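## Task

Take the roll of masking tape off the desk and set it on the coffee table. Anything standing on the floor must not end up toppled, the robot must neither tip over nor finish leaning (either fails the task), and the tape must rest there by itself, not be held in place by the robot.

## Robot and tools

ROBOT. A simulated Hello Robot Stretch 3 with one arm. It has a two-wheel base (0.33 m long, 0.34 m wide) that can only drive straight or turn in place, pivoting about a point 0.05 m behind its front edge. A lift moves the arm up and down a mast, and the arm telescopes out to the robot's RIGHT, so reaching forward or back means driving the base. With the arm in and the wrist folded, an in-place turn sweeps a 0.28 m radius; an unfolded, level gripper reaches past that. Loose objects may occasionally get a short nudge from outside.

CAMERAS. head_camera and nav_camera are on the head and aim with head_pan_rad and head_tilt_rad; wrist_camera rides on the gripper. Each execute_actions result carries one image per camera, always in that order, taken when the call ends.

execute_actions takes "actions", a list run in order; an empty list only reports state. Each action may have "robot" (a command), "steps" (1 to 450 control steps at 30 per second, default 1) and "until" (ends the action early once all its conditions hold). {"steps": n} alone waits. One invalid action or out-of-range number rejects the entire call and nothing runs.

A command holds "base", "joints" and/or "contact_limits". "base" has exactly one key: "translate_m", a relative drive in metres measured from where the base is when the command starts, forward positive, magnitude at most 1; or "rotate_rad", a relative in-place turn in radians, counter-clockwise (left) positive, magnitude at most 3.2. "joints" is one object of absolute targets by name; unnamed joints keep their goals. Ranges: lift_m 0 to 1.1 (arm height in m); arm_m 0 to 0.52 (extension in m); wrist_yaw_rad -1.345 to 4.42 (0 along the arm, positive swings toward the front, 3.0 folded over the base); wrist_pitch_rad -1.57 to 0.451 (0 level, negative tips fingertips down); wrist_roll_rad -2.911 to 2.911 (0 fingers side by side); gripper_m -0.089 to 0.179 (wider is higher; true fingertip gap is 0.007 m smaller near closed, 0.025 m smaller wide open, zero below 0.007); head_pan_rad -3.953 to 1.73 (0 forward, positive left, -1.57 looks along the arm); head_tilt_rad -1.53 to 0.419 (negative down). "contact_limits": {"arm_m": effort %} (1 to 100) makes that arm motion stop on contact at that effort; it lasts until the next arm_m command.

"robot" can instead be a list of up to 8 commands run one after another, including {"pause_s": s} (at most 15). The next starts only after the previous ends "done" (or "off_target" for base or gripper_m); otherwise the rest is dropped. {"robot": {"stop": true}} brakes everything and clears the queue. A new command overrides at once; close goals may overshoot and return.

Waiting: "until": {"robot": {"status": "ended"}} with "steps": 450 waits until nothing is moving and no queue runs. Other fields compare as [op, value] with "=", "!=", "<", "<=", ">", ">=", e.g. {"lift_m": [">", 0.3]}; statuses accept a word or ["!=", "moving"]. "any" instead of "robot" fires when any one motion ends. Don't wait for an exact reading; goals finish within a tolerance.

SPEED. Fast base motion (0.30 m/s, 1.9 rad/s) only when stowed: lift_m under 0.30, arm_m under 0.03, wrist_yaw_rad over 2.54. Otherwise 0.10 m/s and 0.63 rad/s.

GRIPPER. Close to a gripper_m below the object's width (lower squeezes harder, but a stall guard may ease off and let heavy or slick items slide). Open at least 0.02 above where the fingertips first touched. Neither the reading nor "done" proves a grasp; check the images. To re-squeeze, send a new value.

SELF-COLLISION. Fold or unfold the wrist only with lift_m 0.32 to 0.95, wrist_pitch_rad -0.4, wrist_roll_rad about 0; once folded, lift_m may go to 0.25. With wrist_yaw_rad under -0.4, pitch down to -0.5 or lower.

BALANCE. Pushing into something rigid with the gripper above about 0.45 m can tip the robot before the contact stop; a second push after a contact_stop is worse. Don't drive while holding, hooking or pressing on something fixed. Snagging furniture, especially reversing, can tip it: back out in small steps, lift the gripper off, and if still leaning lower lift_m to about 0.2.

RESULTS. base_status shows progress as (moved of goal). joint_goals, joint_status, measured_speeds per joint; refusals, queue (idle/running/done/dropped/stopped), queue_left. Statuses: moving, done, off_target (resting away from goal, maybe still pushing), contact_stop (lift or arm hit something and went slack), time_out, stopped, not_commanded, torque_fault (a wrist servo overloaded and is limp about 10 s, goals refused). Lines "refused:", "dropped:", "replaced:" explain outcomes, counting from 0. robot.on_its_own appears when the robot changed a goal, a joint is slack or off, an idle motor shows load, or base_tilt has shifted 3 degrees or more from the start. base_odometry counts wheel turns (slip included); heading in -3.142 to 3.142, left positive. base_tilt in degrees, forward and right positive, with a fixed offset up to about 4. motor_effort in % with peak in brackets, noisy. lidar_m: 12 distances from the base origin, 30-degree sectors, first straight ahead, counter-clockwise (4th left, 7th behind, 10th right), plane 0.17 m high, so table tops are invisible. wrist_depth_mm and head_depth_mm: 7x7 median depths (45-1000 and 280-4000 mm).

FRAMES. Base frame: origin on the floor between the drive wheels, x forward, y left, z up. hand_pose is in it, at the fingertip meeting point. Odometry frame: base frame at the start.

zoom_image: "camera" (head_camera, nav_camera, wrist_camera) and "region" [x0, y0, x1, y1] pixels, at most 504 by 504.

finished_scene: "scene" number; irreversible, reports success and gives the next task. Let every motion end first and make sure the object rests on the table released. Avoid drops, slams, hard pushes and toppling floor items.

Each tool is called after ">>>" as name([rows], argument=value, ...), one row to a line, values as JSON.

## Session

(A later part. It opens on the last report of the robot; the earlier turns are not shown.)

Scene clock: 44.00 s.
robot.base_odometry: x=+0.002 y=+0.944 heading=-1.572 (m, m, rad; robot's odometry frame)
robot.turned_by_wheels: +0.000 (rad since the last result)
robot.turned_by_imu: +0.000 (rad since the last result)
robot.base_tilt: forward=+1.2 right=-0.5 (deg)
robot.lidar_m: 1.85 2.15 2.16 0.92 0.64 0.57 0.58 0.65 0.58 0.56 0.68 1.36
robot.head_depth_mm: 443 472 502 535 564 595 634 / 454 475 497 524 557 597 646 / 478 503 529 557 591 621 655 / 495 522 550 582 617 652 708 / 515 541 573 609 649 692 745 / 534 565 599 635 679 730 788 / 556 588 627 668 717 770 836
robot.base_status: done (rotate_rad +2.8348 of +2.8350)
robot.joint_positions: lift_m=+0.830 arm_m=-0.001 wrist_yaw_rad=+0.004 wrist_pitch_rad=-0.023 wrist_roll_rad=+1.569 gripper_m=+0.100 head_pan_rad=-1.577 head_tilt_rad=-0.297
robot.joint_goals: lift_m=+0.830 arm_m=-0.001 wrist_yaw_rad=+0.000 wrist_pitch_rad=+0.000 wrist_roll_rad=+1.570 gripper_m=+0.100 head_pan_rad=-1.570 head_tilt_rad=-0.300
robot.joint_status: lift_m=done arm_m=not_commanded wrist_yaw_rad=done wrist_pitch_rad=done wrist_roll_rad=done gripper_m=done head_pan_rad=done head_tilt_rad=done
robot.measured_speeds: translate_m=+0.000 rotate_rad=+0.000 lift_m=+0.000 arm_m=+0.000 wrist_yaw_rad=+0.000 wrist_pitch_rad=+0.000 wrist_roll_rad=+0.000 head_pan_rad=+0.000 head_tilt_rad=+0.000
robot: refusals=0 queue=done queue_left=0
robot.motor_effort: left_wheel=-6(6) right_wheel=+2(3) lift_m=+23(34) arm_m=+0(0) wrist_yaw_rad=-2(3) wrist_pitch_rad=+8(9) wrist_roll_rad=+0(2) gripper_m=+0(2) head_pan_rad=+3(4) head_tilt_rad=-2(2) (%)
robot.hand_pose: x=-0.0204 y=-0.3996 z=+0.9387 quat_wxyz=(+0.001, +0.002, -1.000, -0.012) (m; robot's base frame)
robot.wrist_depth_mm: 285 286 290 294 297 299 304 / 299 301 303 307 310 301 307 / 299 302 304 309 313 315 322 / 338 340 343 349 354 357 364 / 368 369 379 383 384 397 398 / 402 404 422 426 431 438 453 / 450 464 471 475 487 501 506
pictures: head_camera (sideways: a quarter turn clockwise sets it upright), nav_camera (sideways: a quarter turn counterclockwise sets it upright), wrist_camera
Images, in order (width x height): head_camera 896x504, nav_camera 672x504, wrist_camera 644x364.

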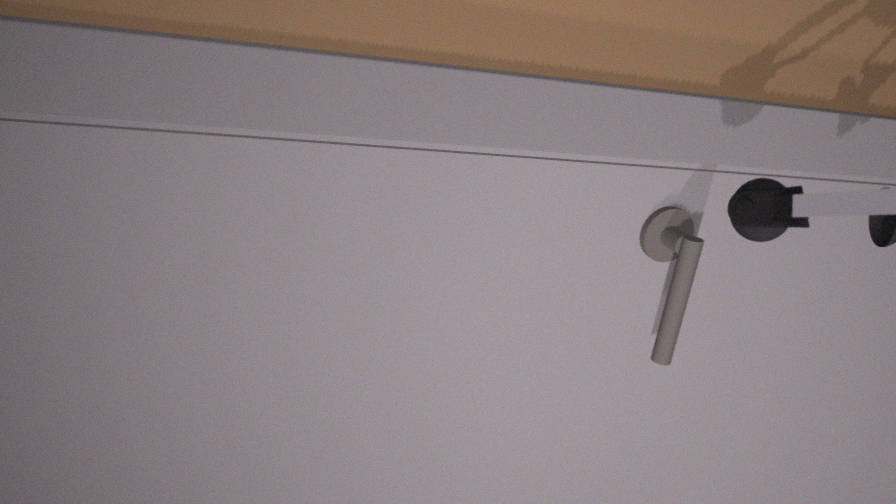

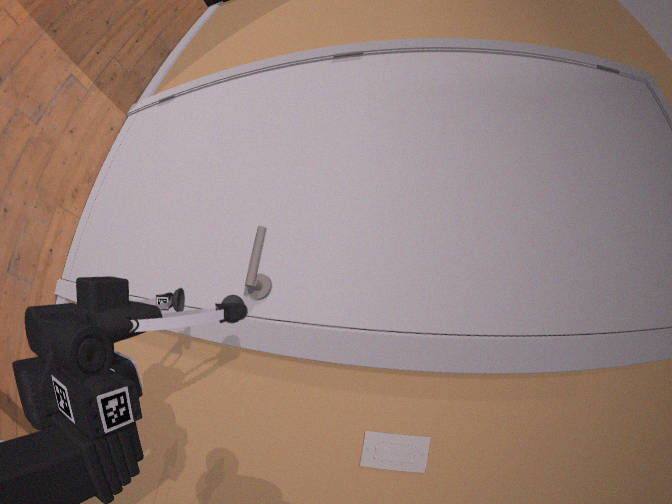

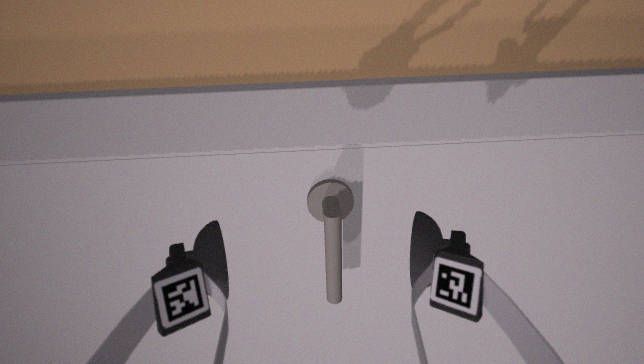

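>>> execute_actions([
  {"robot":[{"base":{"translate_m":0.11}},{"joints":{"arm_m":0.08}}],"steps":450,"until":{"robot":{"status":"ended"}}},
])

Scene clock: 48.30 s.
robot.base_odometry: x=+0.002 y=+0.834 heading=-1.571 (m, m, rad; robot's odometry frame)
robot.turned_by_wheels: +0.000 (rad since the last result)
robot.turned_by_imu: -0.001 (rad since the last result)
robot.base_tilt: forward=+1.2 right=-0.5 (deg)
robot.lidar_m: 1.75 2.06 2.34 0.91 0.75 0.68 0.68 0.69 0.59 0.60 0.73 1.45
robot.head_depth_mm: 478 501 527 553 579 611 641 / 495 519 546 574 607 638 686 / 513 538 566 599 634 666 712 / 531 559 588 623 662 706 756 / 551 581 615 651 693 742 800 / 572 605 642 681 729 781 843 / 595 630 668 713 767 826 895
robot.base_status: done (translate_m +0.1100 of +0.1100)
robot.joint_positions: lift_m=+0.830 arm_m=+0.080 wrist_yaw_rad=+0.003 wrist_pitch_rad=-0.023 wrist_roll_rad=+1.570 gripper_m=+0.100 head_pan_rad=-1.577 head_tilt_rad=-0.297
robot.joint_goals: lift_m=+0.830 arm_m=+0.080 wrist_yaw_rad=+0.000 wrist_pitch_rad=+0.000 wrist_roll_rad=+1.570 gripper_m=+0.100 head_pan_rad=-1.570 head_tilt_rad=-0.300
robot.joint_status: lift_m=done arm_m=done wrist_yaw_rad=done wrist_pitch_rad=done wrist_roll_rad=done gripper_m=done head_pan_rad=done head_tilt_rad=done
robot.measured_speeds: translate_m=+0.000 rotate_rad=+0.000 lift_m=+0.000 arm_m=+0.000 wrist_yaw_rad=+0.000 wrist_pitch_rad=+0.000 wrist_roll_rad=+0.000 head_pan_rad=+0.000 head_tilt_rad=+0.000
robot: refusals=0 queue=done queue_left=0
robot.motor_effort: left_wheel=-6(8) right_wheel=+2(5) lift_m=+23(23) arm_m=+4(5) wrist_yaw_rad=-2(3) wrist_pitch_rad=+9(9) wrist_roll_rad=+0(0) gripper_m=+0(0) head_pan_rad=+4(3) head_tilt_rad=-1(2) (%)
robot.hand_pose: x=-0.0206 y=-0.4803 z=+0.9387 quat_wxyz=(+0.001, +0.001, -1.000, -0.012) (m; robot's base frame)
robot.wrist_depth_mm: 232 236 240 241 244 247 249 / 251 251 255 253 263 265 268 / 269 272 274 277 283 289 293 / 293 298 299 302 308 313 317 / 320 321 328 333 337 342 351 / 352 352 362 369 376 378 392 / 393 400 408 413 425 433 441
pictures: head_camera (sideways: a quarter turn clockwise sets it upright), nav_camera (sideways: a quarter turn counterclockwise sets it upright), wrist_camera
Images, in order (width x height): head_camera 896x504, nav_camera 672x504, wrist_camera 644x364.

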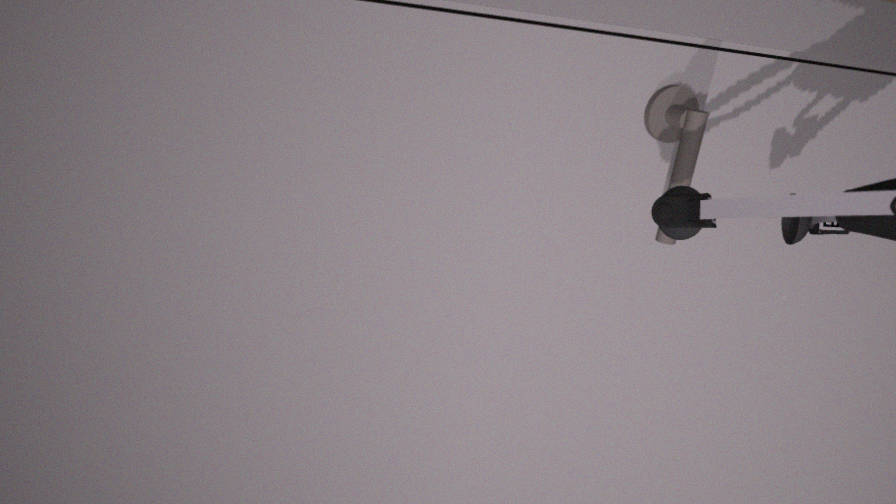

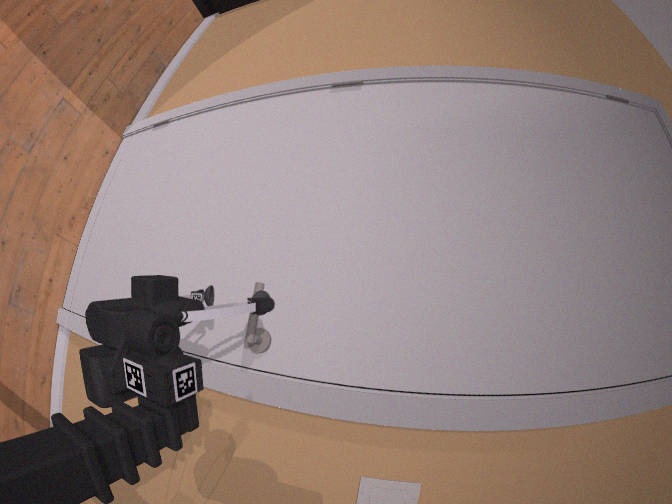

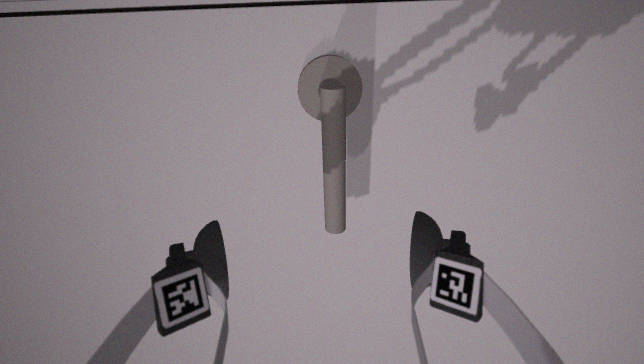

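>>> execute_actions([
  {"robot":[{"base":{"translate_m":-0.025}},{"joints":{"arm_m":0.125},"contact_limits":{"arm_m":25}}],"steps":450,"until":{"robot":{"status":"ended"}}},
])

Scene clock: 51.70 s.
robot.base_odometry: x=+0.002 y=+0.859 heading=-1.571 (m, m, rad; robot's odometry frame)
robot.turned_by_wheels: +0.000 (rad since the last result)
robot.turned_by_imu: +0.000 (rad since the last result)
robot.base_tilt: forward=+1.2 right=-0.5 (deg)
robot.lidar_m: 1.77 2.08 2.34 0.91 0.73 0.66 0.66 0.68 0.58 0.59 0.72 1.43
robot.head_depth_mm: 471 493 515 541 566 595 628 / 487 512 538 566 598 630 663 / 505 530 558 588 624 658 695 / 523 550 580 614 654 696 738 / 542 572 604 641 682 731 786 / 562 595 630 672 717 768 830 / 587 620 660 704 753 811 884
robot.base_status: done (translate_m -0.0250 of -0.0250)
robot.joint_positions: lift_m=+0.830 arm_m=+0.125 wrist_yaw_rad=+0.003 wrist_pitch_rad=-0.023 wrist_roll_rad=+1.570 gripper_m=+0.100 head_pan_rad=-1.577 head_tilt_rad=-0.297
robot.joint_goals: lift_m=+0.830 arm_m=+0.125 wrist_yaw_rad=+0.000 wrist_pitch_rad=+0.000 wrist_roll_rad=+1.570 gripper_m=+0.100 head_pan_rad=-1.570 head_tilt_rad=-0.300
robot.joint_status: lift_m=done arm_m=done wrist_yaw_rad=done wrist_pitch_rad=done wrist_roll_rad=done gripper_m=done head_pan_rad=done head_tilt_rad=done
robot.measured_speeds: translate_m=+0.000 rotate_rad=+0.000 lift_m=+0.000 arm_m=+0.000 wrist_yaw_rad=+0.000 wrist_pitch_rad=+0.000 wrist_roll_rad=+0.000 head_pan_rad=+0.000 head_tilt_rad=+0.000
robot: refusals=0 queue=done queue_left=0
robot.motor_effort: left_wheel=-6(10) right_wheel=+3(3) lift_m=+23(23) arm_m=+4(1) wrist_yaw_rad=-2(2) wrist_pitch_rad=+9(9) wrist_roll_rad=+0(0) gripper_m=+0(0) head_pan_rad=+4(4) head_tilt_rad=-2(2) (%)
robot.contact_limits: arm_m 25 (drawing in: default 19, maximum 32; extending or still: default 28, maximum 46)
robot.hand_pose: x=-0.0206 y=-0.5253 z=+0.9387 quat_wxyz=(+0.001, +0.001, -1.000, -0.012) (m; robot's base frame)
robot.wrist_depth_mm: 190 192 192 197 198 198 205 / 202 204 206 207 212 214 218 / 216 219 222 217 228 231 235 / 236 238 243 242 250 253 257 / 257 260 264 264 269 278 282 / 285 285 295 296 302 307 314 / 314 325 326 337 344 351 355
pictures: head_camera (sideways: a quarter turn clockwise sets it upright), nav_camera (sideways: a quarter turn counterclockwise sets it upright), wrist_camera
Images, in order (width x height): head_camera 896x504, nav_camera 672x504, wrist_camera 644x364.

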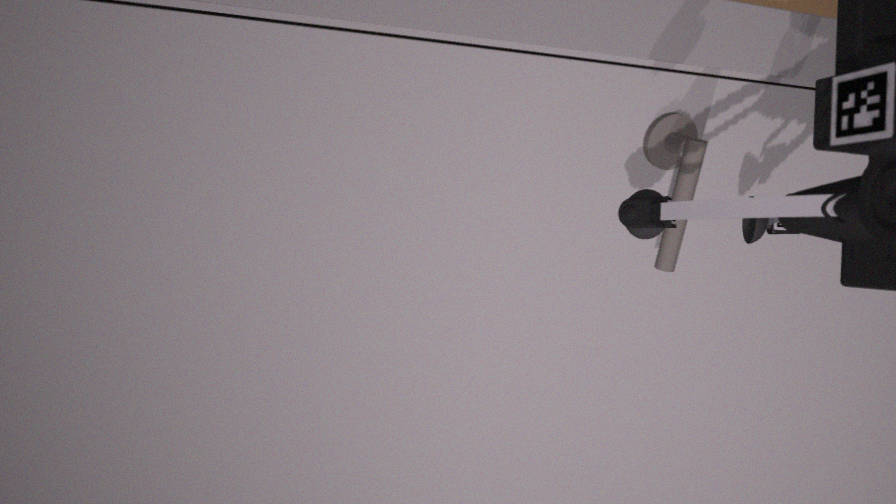

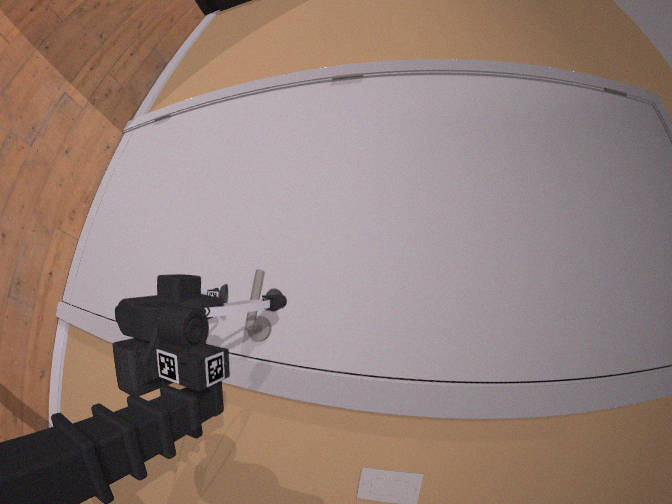

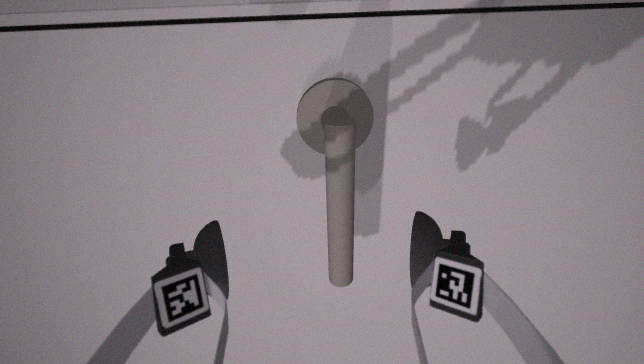

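Close on it, push down, pull.

>>> execute_actions([
  {"robot":[{"joints":{"arm_m":0.135},"contact_limits":{"arm_m":25}},{"joints":{"gripper_m":-0.03}},{"joints":{"lift_m":0.79}}],"steps":450,"until":{"robot":{"status":"ended"}}},
])

>>> execute_actions([
  {"robot":{"joints":{"arm_m":0.03}},"steps":300,"until":{"robot":{"status":"ended"}}},
])

Scene clock: 55.23 s.
robot.base_odometry: x=+0.002 y=+0.859 heading=-1.571 (m, m, rad; robot's odometry frame)
robot.turned_by_wheels: +0.000 (rad since the last result)
robot.turned_by_imu: +0.000 (rad since the last result)
robot.base_tilt: forward=+1.2 right=-0.4 (deg)
robot.lidar_m: 1.77 2.08 2.35 0.91 0.73 0.65 0.66 0.68 0.58 0.59 0.72 1.43
robot.head_depth_mm: 471 494 515 540 566 594 635 / 487 511 538 566 599 630 670 / 504 530 558 589 625 658 702 / 522 550 580 614 652 695 747 / 542 572 605 641 682 729 787 / 562 595 630 670 718 769 832 / 586 622 660 705 753 815 884
robot.base_status: done (translate_m -0.0250 of -0.0250)
robot.joint_positions: lift_m=+0.790 arm_m=+0.135 wrist_yaw_rad=+0.003 wrist_pitch_rad=-0.023 wrist_roll_rad=+1.570 gripper_m=-0.029 head_pan_rad=-1.577 head_tilt_rad=-0.297
robot.joint_goals: lift_m=+0.790 arm_m=+0.135 wrist_yaw_rad=+0.000 wrist_pitch_rad=+0.000 wrist_roll_rad=+1.570 gripper_m=-0.030 head_pan_rad=-1.570 head_tilt_rad=-0.300
robot.joint_status: lift_m=done arm_m=done wrist_yaw_rad=done wrist_pitch_rad=done wrist_roll_rad=done gripper_m=done head_pan_rad=done head_tilt_rad=done
robot.measured_speeds: translate_m=+0.000 rotate_rad=+0.000 lift_m=+0.000 arm_m=+0.000 wrist_yaw_rad=+0.000 wrist_pitch_rad=+0.000 wrist_roll_rad=+0.000 head_pan_rad=+0.000 head_tilt_rad=+0.000
robot: refusals=0 queue=done queue_left=0
robot.motor_effort: left_wheel=-5(5) right_wheel=+2(3) lift_m=+23(23) arm_m=+4(3) wrist_yaw_rad=-3(2) wrist_pitch_rad=+8(9) wrist_roll_rad=+0(0) gripper_m=-12(86) head_pan_rad=+4(3) head_tilt_rad=-1(1) (%)
robot.contact_limits: arm_m 25 (drawing in: default 19, maximum 32; extending or still: default 28, maximum 46)
robot.hand_pose: x=-0.0206 y=-0.5353 z=+0.8987 quat_wxyz=(+0.001, +0.001, -1.000, -0.012) (m; robot's base frame)
robot.wrist_depth_mm: 180 183 186 185 191 192 193 / 192 194 196 198 202 204 206 / 208 209 208 212 218 222 225 / 225 226 230 234 239 243 247 / 246 249 252 249 262 265 270 / 270 276 277 - 291 296 302 / 304 307 313 319 327 334 344
pictures: head_camera (sideways: a quarter turn clockwise sets it upright), nav_camera (sideways: a quarter turn counterclockwise sets it upright), wrist_camera
Images, in order (width x height): head_camera 896x504, nav_camera 672x504, wrist_camera 644x364.

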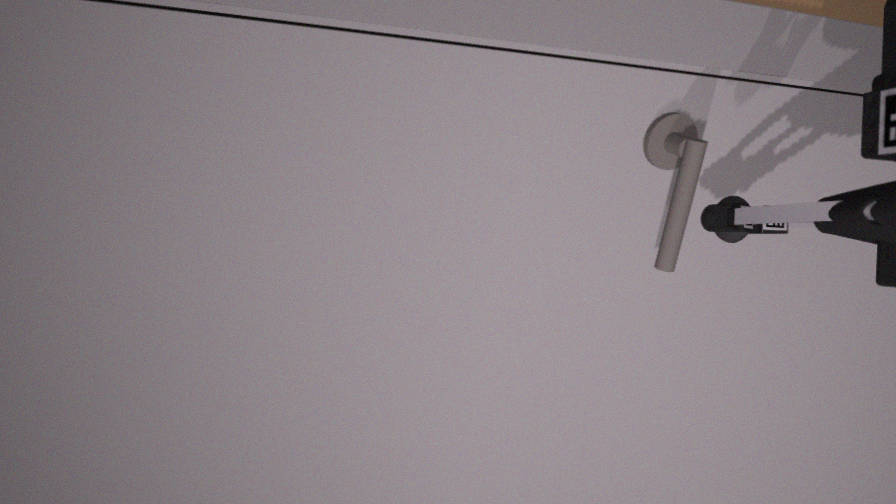

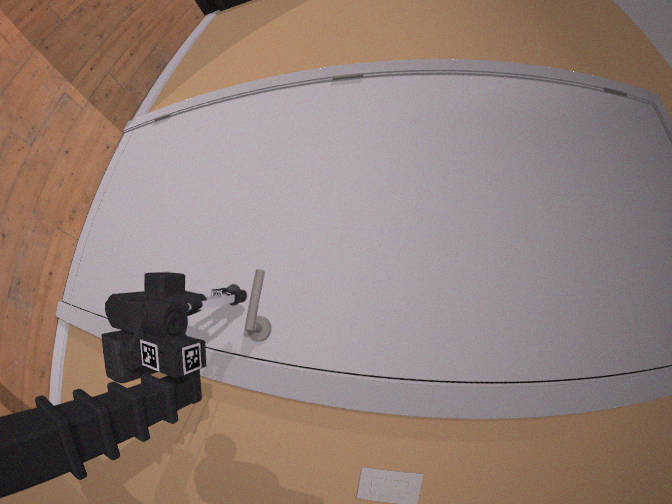

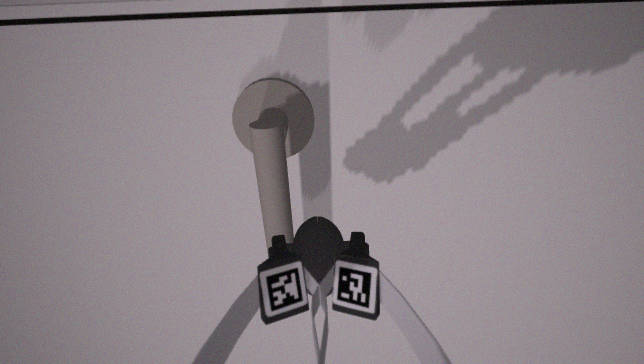

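Scene clock: 57.10 s.
robot.base_odometry: x=+0.002 y=+0.859 heading=-1.571 (m, m, rad; robot's odometry frame)
robot.turned_by_wheels: +0.000 (rad since the last result)
robot.turned_by_imu: +0.000 (rad since the last result)
robot.base_tilt: forward=+1.2 right=-0.5 (deg)
robot.lidar_m: 1.77 2.08 2.35 0.91 0.73 0.65 0.66 0.68 0.58 0.59 0.72 1.43
robot.head_depth_mm: 470 494 514 541 566 594 639 / 487 511 538 565 598 629 674 / 504 530 559 590 623 664 701 / 522 550 580 616 653 695 751 / 543 572 606 642 684 730 787 / 563 597 631 671 715 771 832 / 587 623 660 703 756 812 882
robot.base_status: done (translate_m -0.0250 of -0.0250)
robot.joint_positions: lift_m=+0.790 arm_m=+0.030 wrist_yaw_rad=+0.003 wrist_pitch_rad=-0.023 wrist_roll_rad=+1.570 gripper_m=-0.029 head_pan_rad=-1.577 head_tilt_rad=-0.297
robot.joint_goals: lift_m=+0.790 arm_m=+0.030 wrist_yaw_rad=+0.000 wrist_pitch_rad=+0.000 wrist_roll_rad=+1.570 gripper_m=-0.030 head_pan_rad=-1.570 head_tilt_rad=-0.300
robot.joint_status: lift_m=done arm_m=done wrist_yaw_rad=done wrist_pitch_rad=done wrist_roll_rad=done gripper_m=done head_pan_rad=done head_tilt_rad=done
robot.measured_speeds: translate_m=+0.000 rotate_rad=+0.000 lift_m=+0.000 arm_m=+0.000 wrist_yaw_rad=+0.000 wrist_pitch_rad=+0.000 wrist_roll_rad=+0.000 head_pan_rad=+0.000 head_tilt_rad=+0.000
robot: refusals=0 queue=done queue_left=0
robot.motor_effort: left_wheel=-6(5) right_wheel=+3(2) lift_m=+23(23) arm_m=-2(2) wrist_yaw_rad=-2(2) wrist_pitch_rad=+9(9) wrist_roll_rad=+0(0) gripper_m=-12(12) head_pan_rad=+4(3) head_tilt_rad=-2(2) (%)
robot.hand_pose: x=-0.0207 y=-0.4309 z=+0.8987 quat_wxyz=(+0.001, +0.001, -1.000, -0.012) (m; robot's base frame)
robot.wrist_depth_mm: 253 257 262 265 267 271 273 / 286 290 292 297 297 303 307 / 307 312 315 316 326 329 335 / 332 338 345 345 356 363 361 / 366 371 375 370 387 397 404 / 405 407 412 - 430 438 452 / 440 450 464 474 482 495 507
pictures: head_camera (sideways: a quarter turn clockwise sets it upright), nav_camera (sideways: a quarter turn counterclockwise sets it upright), wrist_camera
Images, in order (width x height): head_camera 896x504, nav_camera 672x504, wrist_camera 644x364.

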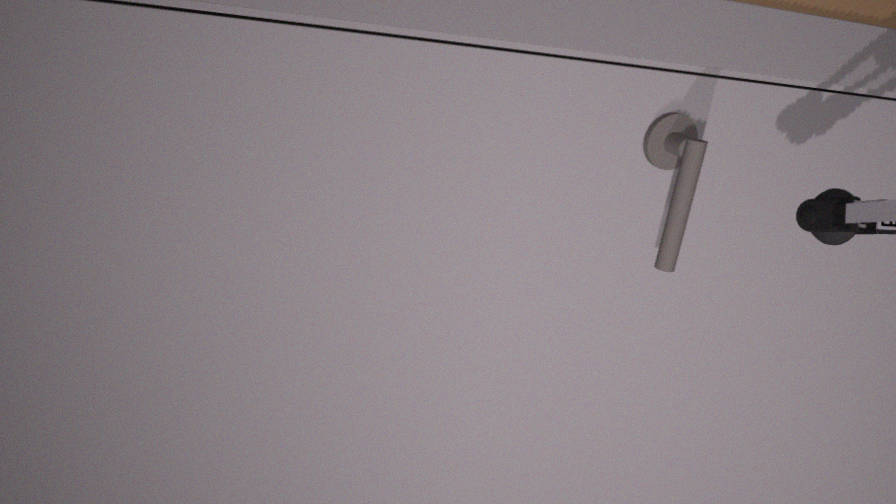

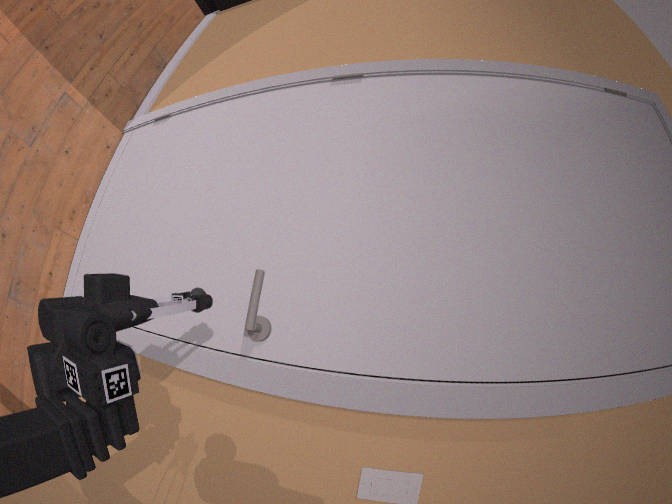

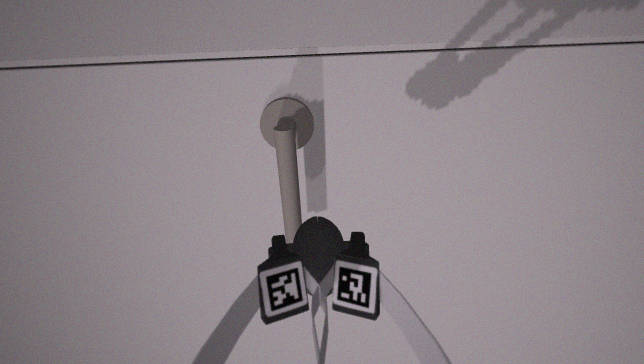

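>>> execute_actions([
  {"robot":[{"joints":{"gripper_m":0.08,"lift_m":0.84}},{"joints":{"arm_m":0.175},"contact_limits":{"arm_m":20}}],"steps":450,"until":{"robot":{"status":"ended"}}},
])

Scene clock: 60.97 s.
robot.base_odometry: x=+0.002 y=+0.859 heading=-1.571 (m, m, rad; robot's odometry frame)
robot.turned_by_wheels: +0.000 (rad since the last result)
robot.turned_by_imu: +0.000 (rad since the last result)
robot.base_tilt: forward=+1.3 right=-0.5 (deg)
robot.lidar_m: 1.77 2.08 2.34 0.91 0.73 0.65 0.66 0.68 0.58 0.59 0.72 1.43
robot.head_depth_mm: 471 493 515 542 566 594 - / 487 511 537 568 598 622 - / 504 530 558 589 624 651 - / 523 549 582 613 652 695 - / 542 573 604 642 682 728 786 / 563 596 630 672 717 770 832 / 587 621 661 705 756 811 883
robot.base_status: done (translate_m -0.0250 of -0.0250)
robot.joint_positions: lift_m=+0.840 arm_m=+0.175 wrist_yaw_rad=+0.003 wrist_pitch_rad=-0.023 wrist_roll_rad=+1.570 gripper_m=+0.080 head_pan_rad=-1.577 head_tilt_rad=-0.297
robot.joint_goals: lift_m=+0.840 arm_m=+0.175 wrist_yaw_rad=+0.000 wrist_pitch_rad=+0.000 wrist_roll_rad=+1.570 gripper_m=+0.080 head_pan_rad=-1.570 head_tilt_rad=-0.300
robot.joint_status: lift_m=done arm_m=done wrist_yaw_rad=done wrist_pitch_rad=done wrist_roll_rad=done gripper_m=done head_pan_rad=done head_tilt_rad=done
robot.measured_speeds: translate_m=+0.000 rotate_rad=+0.000 lift_m=+0.000 arm_m=+0.000 wrist_yaw_rad=+0.000 wrist_pitch_rad=+0.000 wrist_roll_rad=+0.000 head_pan_rad=+0.000 head_tilt_rad=+0.000
robot: refusals=0 queue=done queue_left=0
robot.motor_effort: left_wheel=-5(6) right_wheel=+2(3) lift_m=+34(35) arm_m=+4(3) wrist_yaw_rad=-1(3) wrist_pitch_rad=+9(9) wrist_roll_rad=+0(0) gripper_m=+1(80) head_pan_rad=+4(4) head_tilt_rad=-1(2) (%)
robot.contact_limits: arm_m 20 (drawing in: default 19, maximum 32; extending or still: default 28, maximum 46)
robot.hand_pose: x=-0.0207 y=-0.5753 z=+0.9482 quat_wxyz=(+0.001, +0.001, -1.000, -0.012) (m; robot's base frame)
robot.wrist_depth_mm: 147 148 149 151 153 156 156 / 157 158 161 158 163 167 169 / 170 171 173 170 175 181 183 / 183 186 189 191 190 197 201 / 200 202 204 209 210 217 220 / 222 224 231 231 228 240 246 / 246 250 256 260 264 270 277
pictures: head_camera (sideways: a quarter turn clockwise sets it upright), nav_camera (sideways: a quarter turn counterclockwise sets it upright), wrist_camera
Images, in order (width x height): head_camera 896x504, nav_camera 672x504, wrist_camera 644x364.

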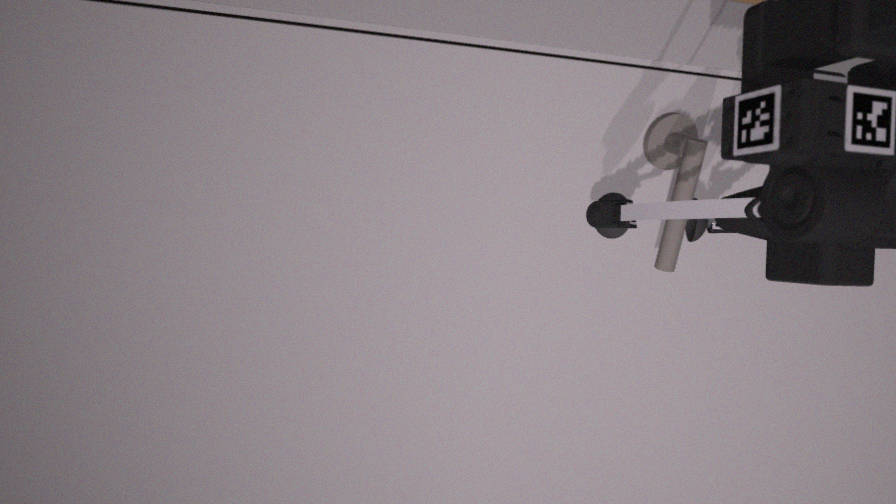

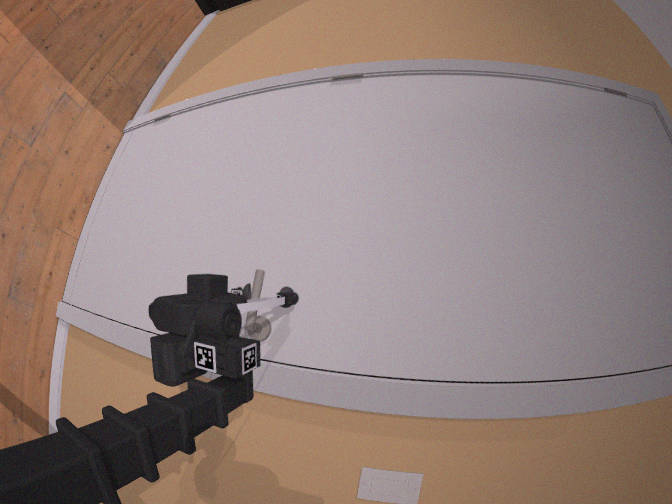

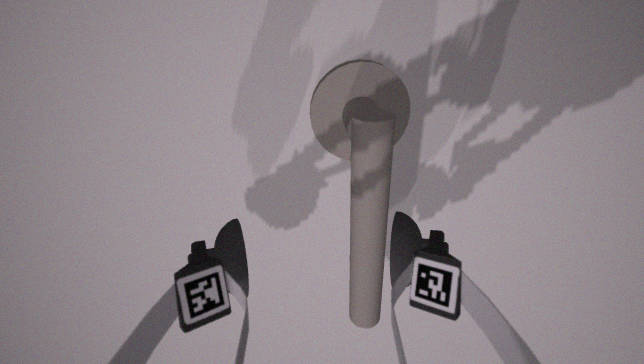

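>>> execute_actions([
  {"robot":[{"joints":{"lift_m":0.825}},{"joints":{"gripper_m":-0.03}},{"pause_s":0.5},{"joints":{"lift_m":0.785}}],"steps":450,"until":{"robot":{"status":"ended"}}},
])

Scene clock: 64.77 s.
robot.base_odometry: x=+0.002 y=+0.859 heading=-1.571 (m, m, rad; robot's odometry frame)
robot.turned_by_wheels: +0.000 (rad since the last result)
robot.turned_by_imu: +0.000 (rad since the last result)
robot.base_tilt: forward=+1.2 right=-0.5 (deg)
robot.lidar_m: 1.77 2.08 2.35 0.91 0.73 0.65 0.66 0.68 0.58 0.60 0.72 1.43
robot.head_depth_mm: 472 494 517 540 567 595 629 / 488 511 538 567 600 629 662 / 505 531 558 590 625 658 692 / 523 551 583 615 652 703 737 / 543 572 606 641 684 731 787 / 564 597 631 671 719 769 831 / 588 622 661 705 755 814 883
robot.base_status: done (translate_m -0.0250 of -0.0250)
robot.joint_positions: lift_m=+0.785 arm_m=+0.175 wrist_yaw_rad=+0.005 wrist_pitch_rad=+0.057 wrist_roll_rad=+1.560 gripper_m=-0.029 head_pan_rad=-1.577 head_tilt_rad=-0.297
robot.joint_goals: lift_m=+0.785 arm_m=+0.175 wrist_yaw_rad=+0.000 wrist_pitch_rad=+0.000 wrist_roll_rad=+1.570 gripper_m=-0.030 head_pan_rad=-1.570 head_tilt_rad=-0.300
robot.joint_status: lift_m=done arm_m=done wrist_yaw_rad=done wrist_pitch_rad=done wrist_roll_rad=done gripper_m=done head_pan_rad=done head_tilt_rad=done
robot.measured_speeds: translate_m=+0.000 rotate_rad=+0.000 lift_m=+0.000 arm_m=+0.000 wrist_yaw_rad=+0.000 wrist_pitch_rad=+0.000 wrist_roll_rad=+0.000 head_pan_rad=+0.000 head_tilt_rad=+0.000
robot: refusals=0 queue=done queue_left=0
robot.on_its_own: wrist_pitch_rad is at rest, and its effort (-21) is outside its rest range (-20 to +32)
robot.motor_effort: left_wheel=-4(6) right_wheel=+1(3) lift_m=+17(35) arm_m=+2(4) wrist_yaw_rad=-4(5) wrist_pitch_rad=-21(22) wrist_roll_rad=+7(7) gripper_m=-22(95) head_pan_rad=+4(4) head_tilt_rad=-2(1) (%)
robot.contact_limits: arm_m 20 (drawing in: default 19, maximum 32; extending or still: default 28, maximum 46)
robot.hand_pose: x=-0.0201 y=-0.5771 z=+0.9144 quat_wxyz=(+0.006, +0.002, -1.000, +0.028) (m; robot's base frame)
robot.wrist_depth_mm: 154 153 152 150 148 147 146 / 166 165 162 157 160 158 156 / 181 178 176 161 173 171 169 / 198 196 192 183 188 186 183 / 218 215 210 152 206 203 201 / 242 238 235 165 228 225 222 / 271 269 267 258 257 251 247
pictures: head_camera (sideways: a quarter turn clockwise sets it upright), nav_camera (sideways: a quarter turn counterclockwise sets it upright), wrist_camera
Images, in order (width x height): head_camera 896x504, nav_camera 672x504, wrist_camera 644x364.

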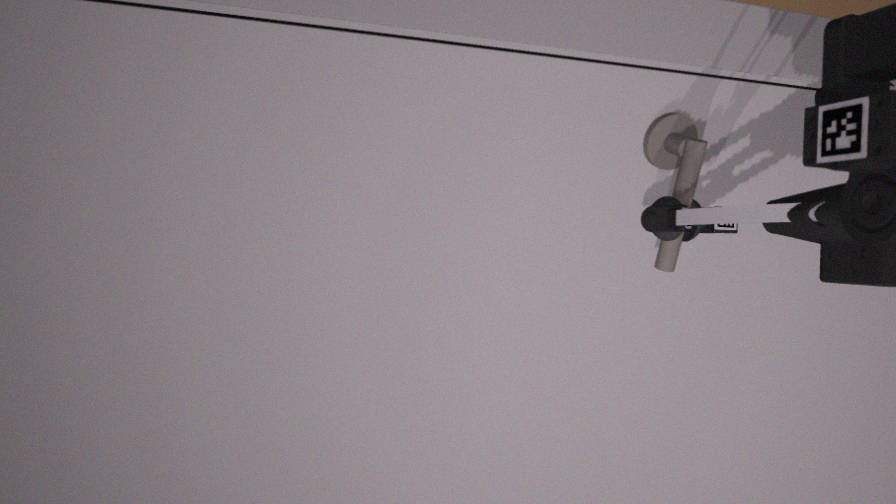

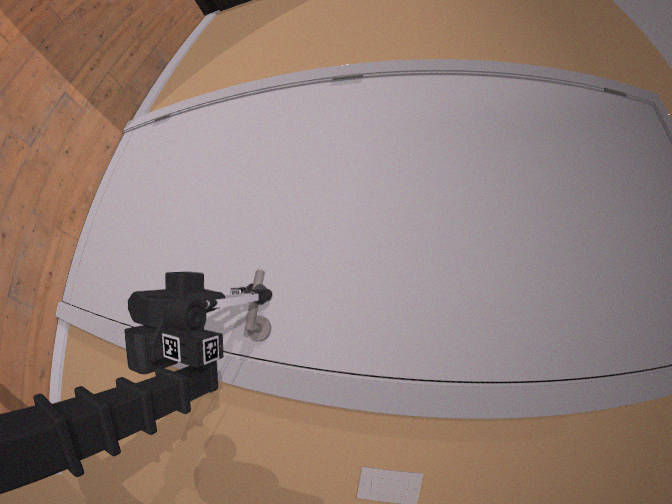

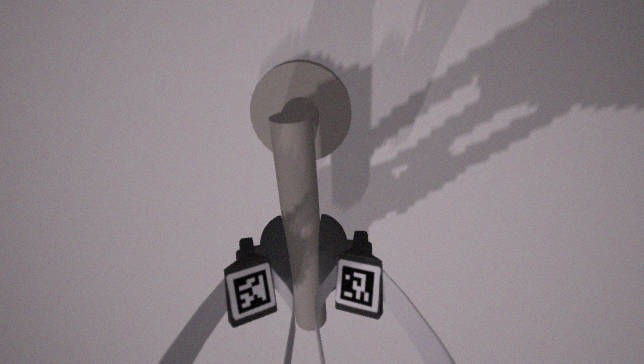

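>>> execute_actions([
  {"robot":[{"joints":{"lift_m":0.82}},{"joints":{"arm_m":0.06}}],"steps":300,"until":{"robot":{"status":"ended"}}},
])

Scene clock: 69.10 s.
robot.base_odometry: x=+0.002 y=+0.859 heading=-1.571 (m, m, rad; robot's odometry frame)
robot.turned_by_wheels: +0.000 (rad since the last result)
robot.turned_by_imu: +0.000 (rad since the last result)
robot.base_tilt: forward=+1.2 right=-0.5 (deg)
robot.lidar_m: 1.77 2.08 2.35 0.91 0.73 0.65 0.66 0.68 0.58 0.59 0.72 1.43
robot.head_depth_mm: 471 494 514 541 566 594 640 / 487 512 538 566 598 628 674 / 504 530 559 590 623 657 704 / 523 549 580 613 653 695 752 / 542 571 605 641 682 730 786 / 561 596 632 672 717 770 832 / 586 621 661 705 755 813 882
robot.base_status: done (translate_m -0.0250 of -0.0250)
robot.joint_positions: lift_m=+0.820 arm_m=+0.060 wrist_yaw_rad=+0.003 wrist_pitch_rad=-0.024 wrist_roll_rad=+1.572 gripper_m=-0.029 head_pan_rad=-1.577 head_tilt_rad=-0.297
robot.joint_goals: lift_m=+0.820 arm_m=+0.060 wrist_yaw_rad=+0.000 wrist_pitch_rad=+0.000 wrist_roll_rad=+1.570 gripper_m=-0.030 head_pan_rad=-1.570 head_tilt_rad=-0.300
robot.joint_status: lift_m=done arm_m=done wrist_yaw_rad=done wrist_pitch_rad=done wrist_roll_rad=done gripper_m=done head_pan_rad=done head_tilt_rad=done
robot.measured_speeds: translate_m=+0.000 rotate_rad=+0.000 lift_m=+0.000 arm_m=+0.000 wrist_yaw_rad=+0.000 wrist_pitch_rad=+0.000 wrist_roll_rad=+0.000 head_pan_rad=+0.000 head_tilt_rad=+0.000
robot: refusals=0 queue=done queue_left=0
robot.motor_effort: left_wheel=-4(6) right_wheel=+2(2) lift_m=+34(37) arm_m=-2(5) wrist_yaw_rad=-2(7) wrist_pitch_rad=+9(21) wrist_roll_rad=-1(7) gripper_m=-12(22) head_pan_rad=+4(4) head_tilt_rad=-2(2) (%)
robot.hand_pose: x=-0.0206 y=-0.4609 z=+0.9279 quat_wxyz=(+0.000, +0.001, -1.000, -0.013) (m; robot's base frame)
robot.wrist_depth_mm: 230 234 237 240 241 243 253 / 261 262 265 270 275 274 281 / 279 279 283 283 292 297 303 / 304 303 309 314 318 326 332 / 329 337 341 338 353 359 364 / 362 368 370 - 390 398 407 / 401 411 423 422 444 446 463
pictures: head_camera (sideways: a quarter turn clockwise sets it upright), nav_camera (sideways: a quarter turn counterclockwise sets it upright), wrist_camera
Images, in order (width x height): head_camera 896x504, nav_camera 672x504, wrist_camera 644x364.

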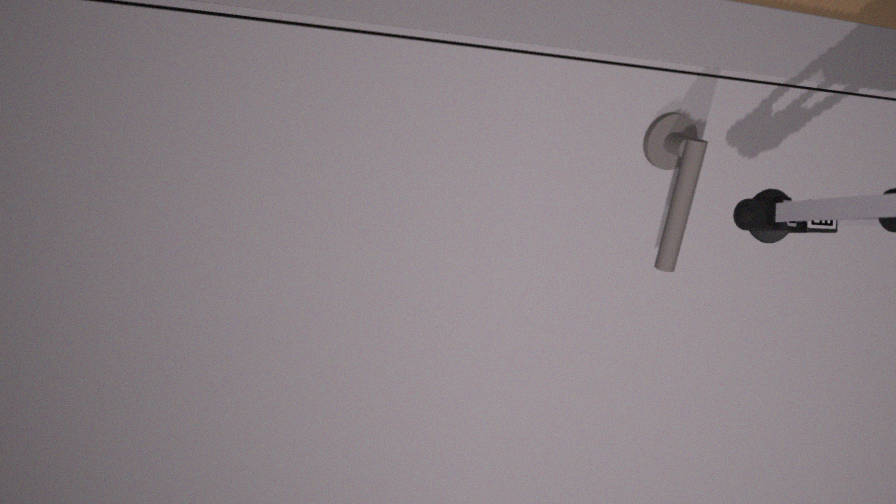

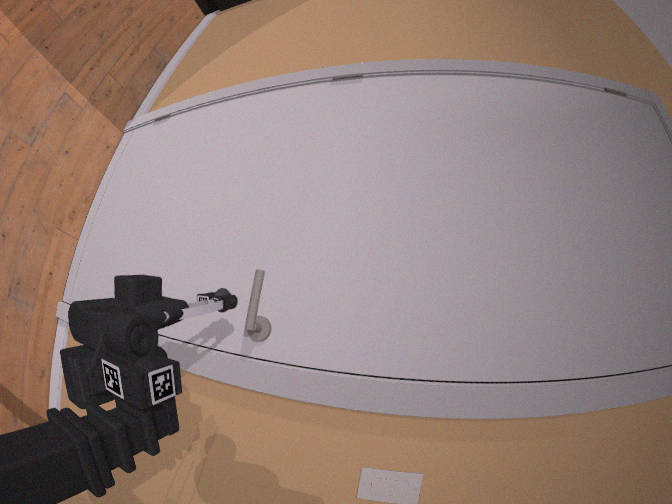

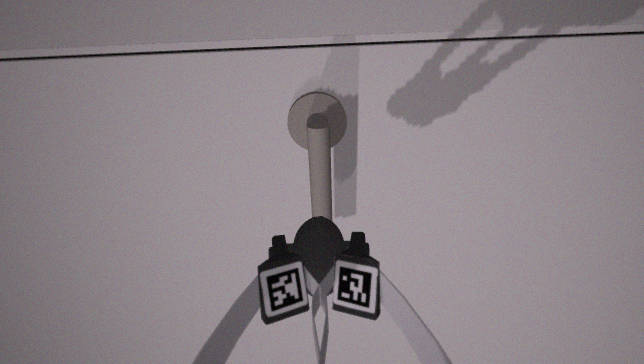

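>>> execute_actions([
  {"robot":[{"joints":{"gripper_m":0.06,"lift_m":0.83}},{"joints":{"arm_m":0.2},"contact_limits":{"arm_m":20}},{"joints":{"gripper_m":-0.085}},{"pause_s":0.5},{"joints":{"lift_m":0.76}}],"steps":450,"until":{"robot":{"status":"ended"}}},
])

>>> execute_actions([
  {"robot":{"joints":{"arm_m":0.16},"contact_limits":{"arm_m":32}},"steps":100,"until":{"robot":{"status":"ended"}}},
])

Scene clock: 76.27 s.
robot.base_odometry: x=+0.002 y=+0.859 heading=-1.571 (m, m, rad; robot's odometry frame)
robot.turned_by_wheels: +0.000 (rad since the last result)
robot.turned_by_imu: +0.001 (rad since the last result)
robot.base_tilt: forward=+1.2 right=-0.6 (deg)
robot.lidar_m: 1.77 2.08 2.35 0.91 0.73 0.65 0.66 0.68 0.58 0.59 0.72 1.44
robot.head_depth_mm: 472 495 517 543 568 596 628 / 489 513 539 567 601 631 660 / 507 532 560 592 626 659 - / 525 554 583 615 654 703 - / 544 575 607 644 688 734 788 / 565 598 633 675 720 771 835 / 589 626 664 708 758 817 886
robot.base_status: done (translate_m -0.0250 of -0.0250)
robot.joint_positions: lift_m=+0.778 arm_m=+0.199 wrist_yaw_rad=+0.007 wrist_pitch_rad=+0.088 wrist_roll_rad=+1.548 gripper_m=-0.079 head_pan_rad=-1.577 head_tilt_rad=-0.297
robot.joint_goals: lift_m=+0.778 arm_m=+0.200 wrist_yaw_rad=+0.000 wrist_pitch_rad=+0.000 wrist_roll_rad=+1.570 gripper_m=-0.081 head_pan_rad=-1.570 head_tilt_rad=-0.300
robot.joint_status: lift_m=contact_stop arm_m=done wrist_yaw_rad=done wrist_pitch_rad=done wrist_roll_rad=done gripper_m=done head_pan_rad=done head_tilt_rad=done
robot.measured_speeds: translate_m=+0.000 rotate_rad=+0.001 lift_m=-0.014 arm_m=+0.001 wrist_yaw_rad=-0.050 wrist_pitch_rad=+0.240 wrist_roll_rad=+0.000 head_pan_rad=+0.000 head_tilt_rad=+0.000
robot: refusals=0 queue=dropped queue_left=0
robot.on_its_own: lift_m is slack since a contact_stop, until your next command for it (your +0.760 is given up)
robot.motor_effort: left_wheel=-1(5) right_wheel=+0(2) lift_m=+27(35) arm_m=+13(19) wrist_yaw_rad=-5(6) wrist_pitch_rad=-40(41) wrist_roll_rad=+15(22) gripper_m=-41(100) head_pan_rad=+3(4) head_tilt_rad=-1(2) (%)
robot.contact_limits: arm_m 20 (drawing in: default 19, maximum 32; extending or still: default 28, maximum 46)
robot.hand_pose: x=-0.0196 y=-0.6011 z=+0.9148 quat_wxyz=(+0.012, +0.003, -0.999, +0.044) (m; robot's base frame)
robot.wrist_depth_mm: 138 136 133 130 128 126 124 / 149 146 141 133 138 136 132 / 162 159 154 139 149 146 143 / 178 174 169 160 162 159 155 / 197 193 186 125 178 174 169 / 221 214 208 134 195 192 187 / 252 243 236 221 222 215 208
pictures: head_camera (sideways: a quarter turn clockwise sets it upright), nav_camera (sideways: a quarter turn counterclockwise sets it upright), wrist_camera
Images, in order (width x height): head_camera 896x504, nav_camera 672x504, wrist_camera 644x364.

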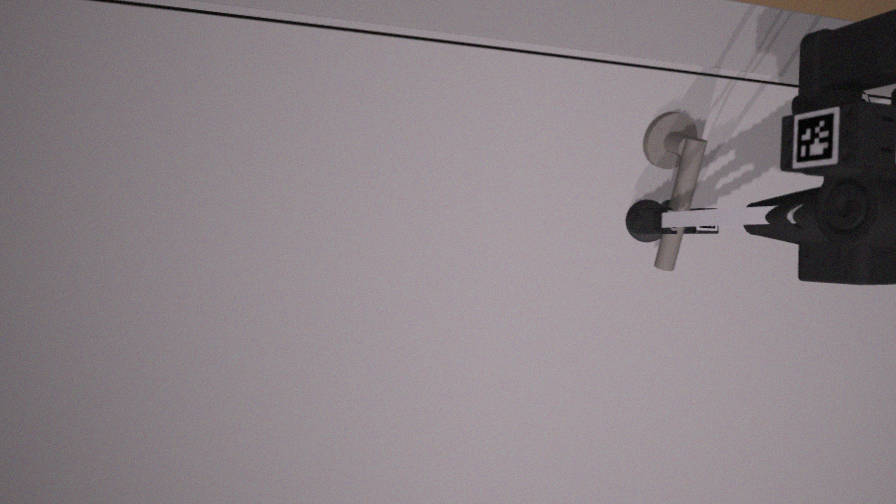

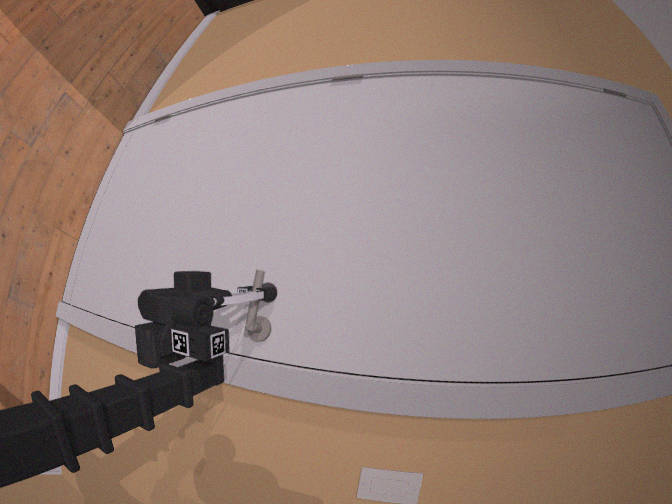

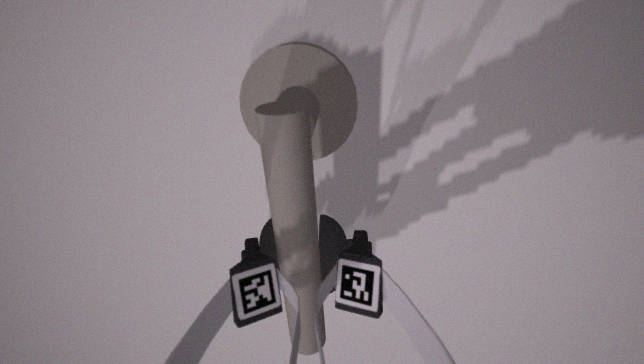

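Scene clock: 77.57 s.
robot.base_odometry: x=+0.002 y=+0.859 heading=-1.571 (m, m, rad; robot's odometry frame)
robot.turned_by_wheels: +0.000 (rad since the last result)
robot.turned_by_imu: +0.063 (rad since the last result)
robot.base_tilt: forward=+0.0 right=+1.5 (deg)
robot.lidar_m: 1.79 2.09 2.15 0.92 0.69 0.64 0.65 0.65 0.57 0.59 0.74 1.63
robot.head_depth_mm: 425 448 472 497 526 557 583 / 443 466 493 524 557 587 626 / 461 488 516 549 586 618 657 / 481 509 541 577 620 670 715 / 503 534 569 610 654 709 772 / 526 561 599 643 697 757 831 / 553 590 634 683 741 813 898
robot.base_status: done (translate_m -0.0250 of -0.0250)
robot.joint_positions: lift_m=+0.783 arm_m=+0.162 wrist_yaw_rad=-0.016 wrist_pitch_rad=+0.117 wrist_roll_rad=+1.553 gripper_m=-0.073 head_pan_rad=-1.577 head_tilt_rad=-0.297
robot.joint_goals: lift_m=+0.783 arm_m=+0.160 wrist_yaw_rad=+0.000 wrist_pitch_rad=+0.000 wrist_roll_rad=+1.570 gripper_m=-0.074 head_pan_rad=-1.570 head_tilt_rad=-0.300
robot.joint_status: lift_m=contact_stop arm_m=done wrist_yaw_rad=done wrist_pitch_rad=done wrist_roll_rad=done gripper_m=done head_pan_rad=done head_tilt_rad=done
robot.measured_speeds: translate_m=+0.000 rotate_rad=+0.000 lift_m=+0.004 arm_m=+0.000 wrist_yaw_rad=+0.000 wrist_pitch_rad=-0.024 wrist_roll_rad=+0.000 head_pan_rad=+0.000 head_tilt_rad=+0.000
robot: refusals=0 queue=done queue_left=0
robot.on_its_own: gripper_m is held at -0.074, not at your -0.085, by its stall guard, which is still easing; lift_m is slack since a contact_stop, until your next command for it (your +0.760 is given up); arm_m is at rest, and its effort (-18) is outside its rest range (-14 to +14); wrist_pitch_rad is at rest, and its effort (-44) is outside its rest range (-20 to +32)
robot.motor_effort: left_wheel=+0(4) right_wheel=+1(7) lift_m=+24(27) arm_m=-18(23) wrist_yaw_rad=+12(16) wrist_pitch_rad=-44(45) wrist_roll_rad=+11(15) gripper_m=-39(41) head_pan_rad=+3(4) head_tilt_rad=-1(2) (%)
robot.contact_limits: arm_m 32 (drawing in: default 19, maximum 32; extending or still: default 28, maximum 46)
robot.hand_pose: x=-0.0256 y=-0.5642 z=+0.9271 quat_wxyz=(+0.010, -0.009, -0.998, +0.058) (m; robot's base frame)
robot.wrist_depth_mm: 134 133 130 128 127 125 123 / 146 144 138 134 137 135 133 / 160 158 152 142 150 146 144 / 177 173 169 163 163 161 158 / 197 193 186 127 180 177 173 / 222 218 210 136 201 197 193 / 256 248 246 232 230 223 218
pictures: head_camera (sideways: a quarter turn clockwise sets it upright), nav_camera (sideways: a quarter turn counterclockwise sets it upright), wrist_camera
Images, in order (width x height): head_camera 896x504, nav_camera 672x504, wrist_camera 644x364.

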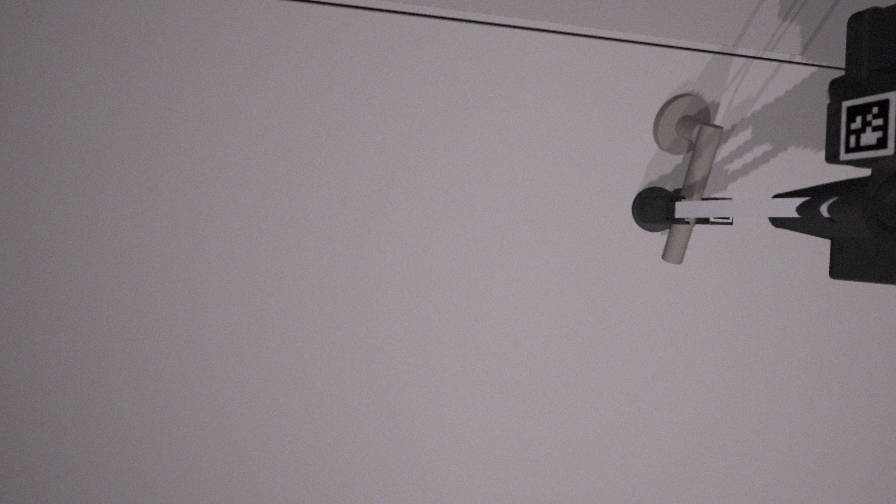

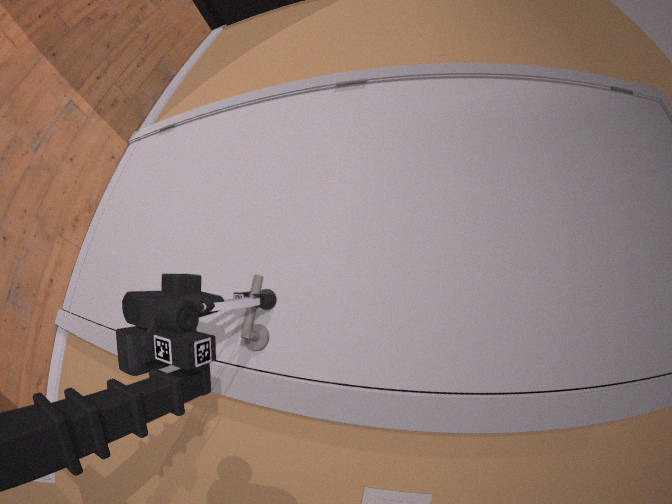

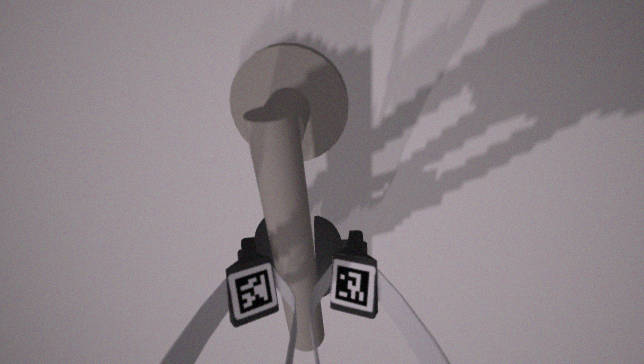

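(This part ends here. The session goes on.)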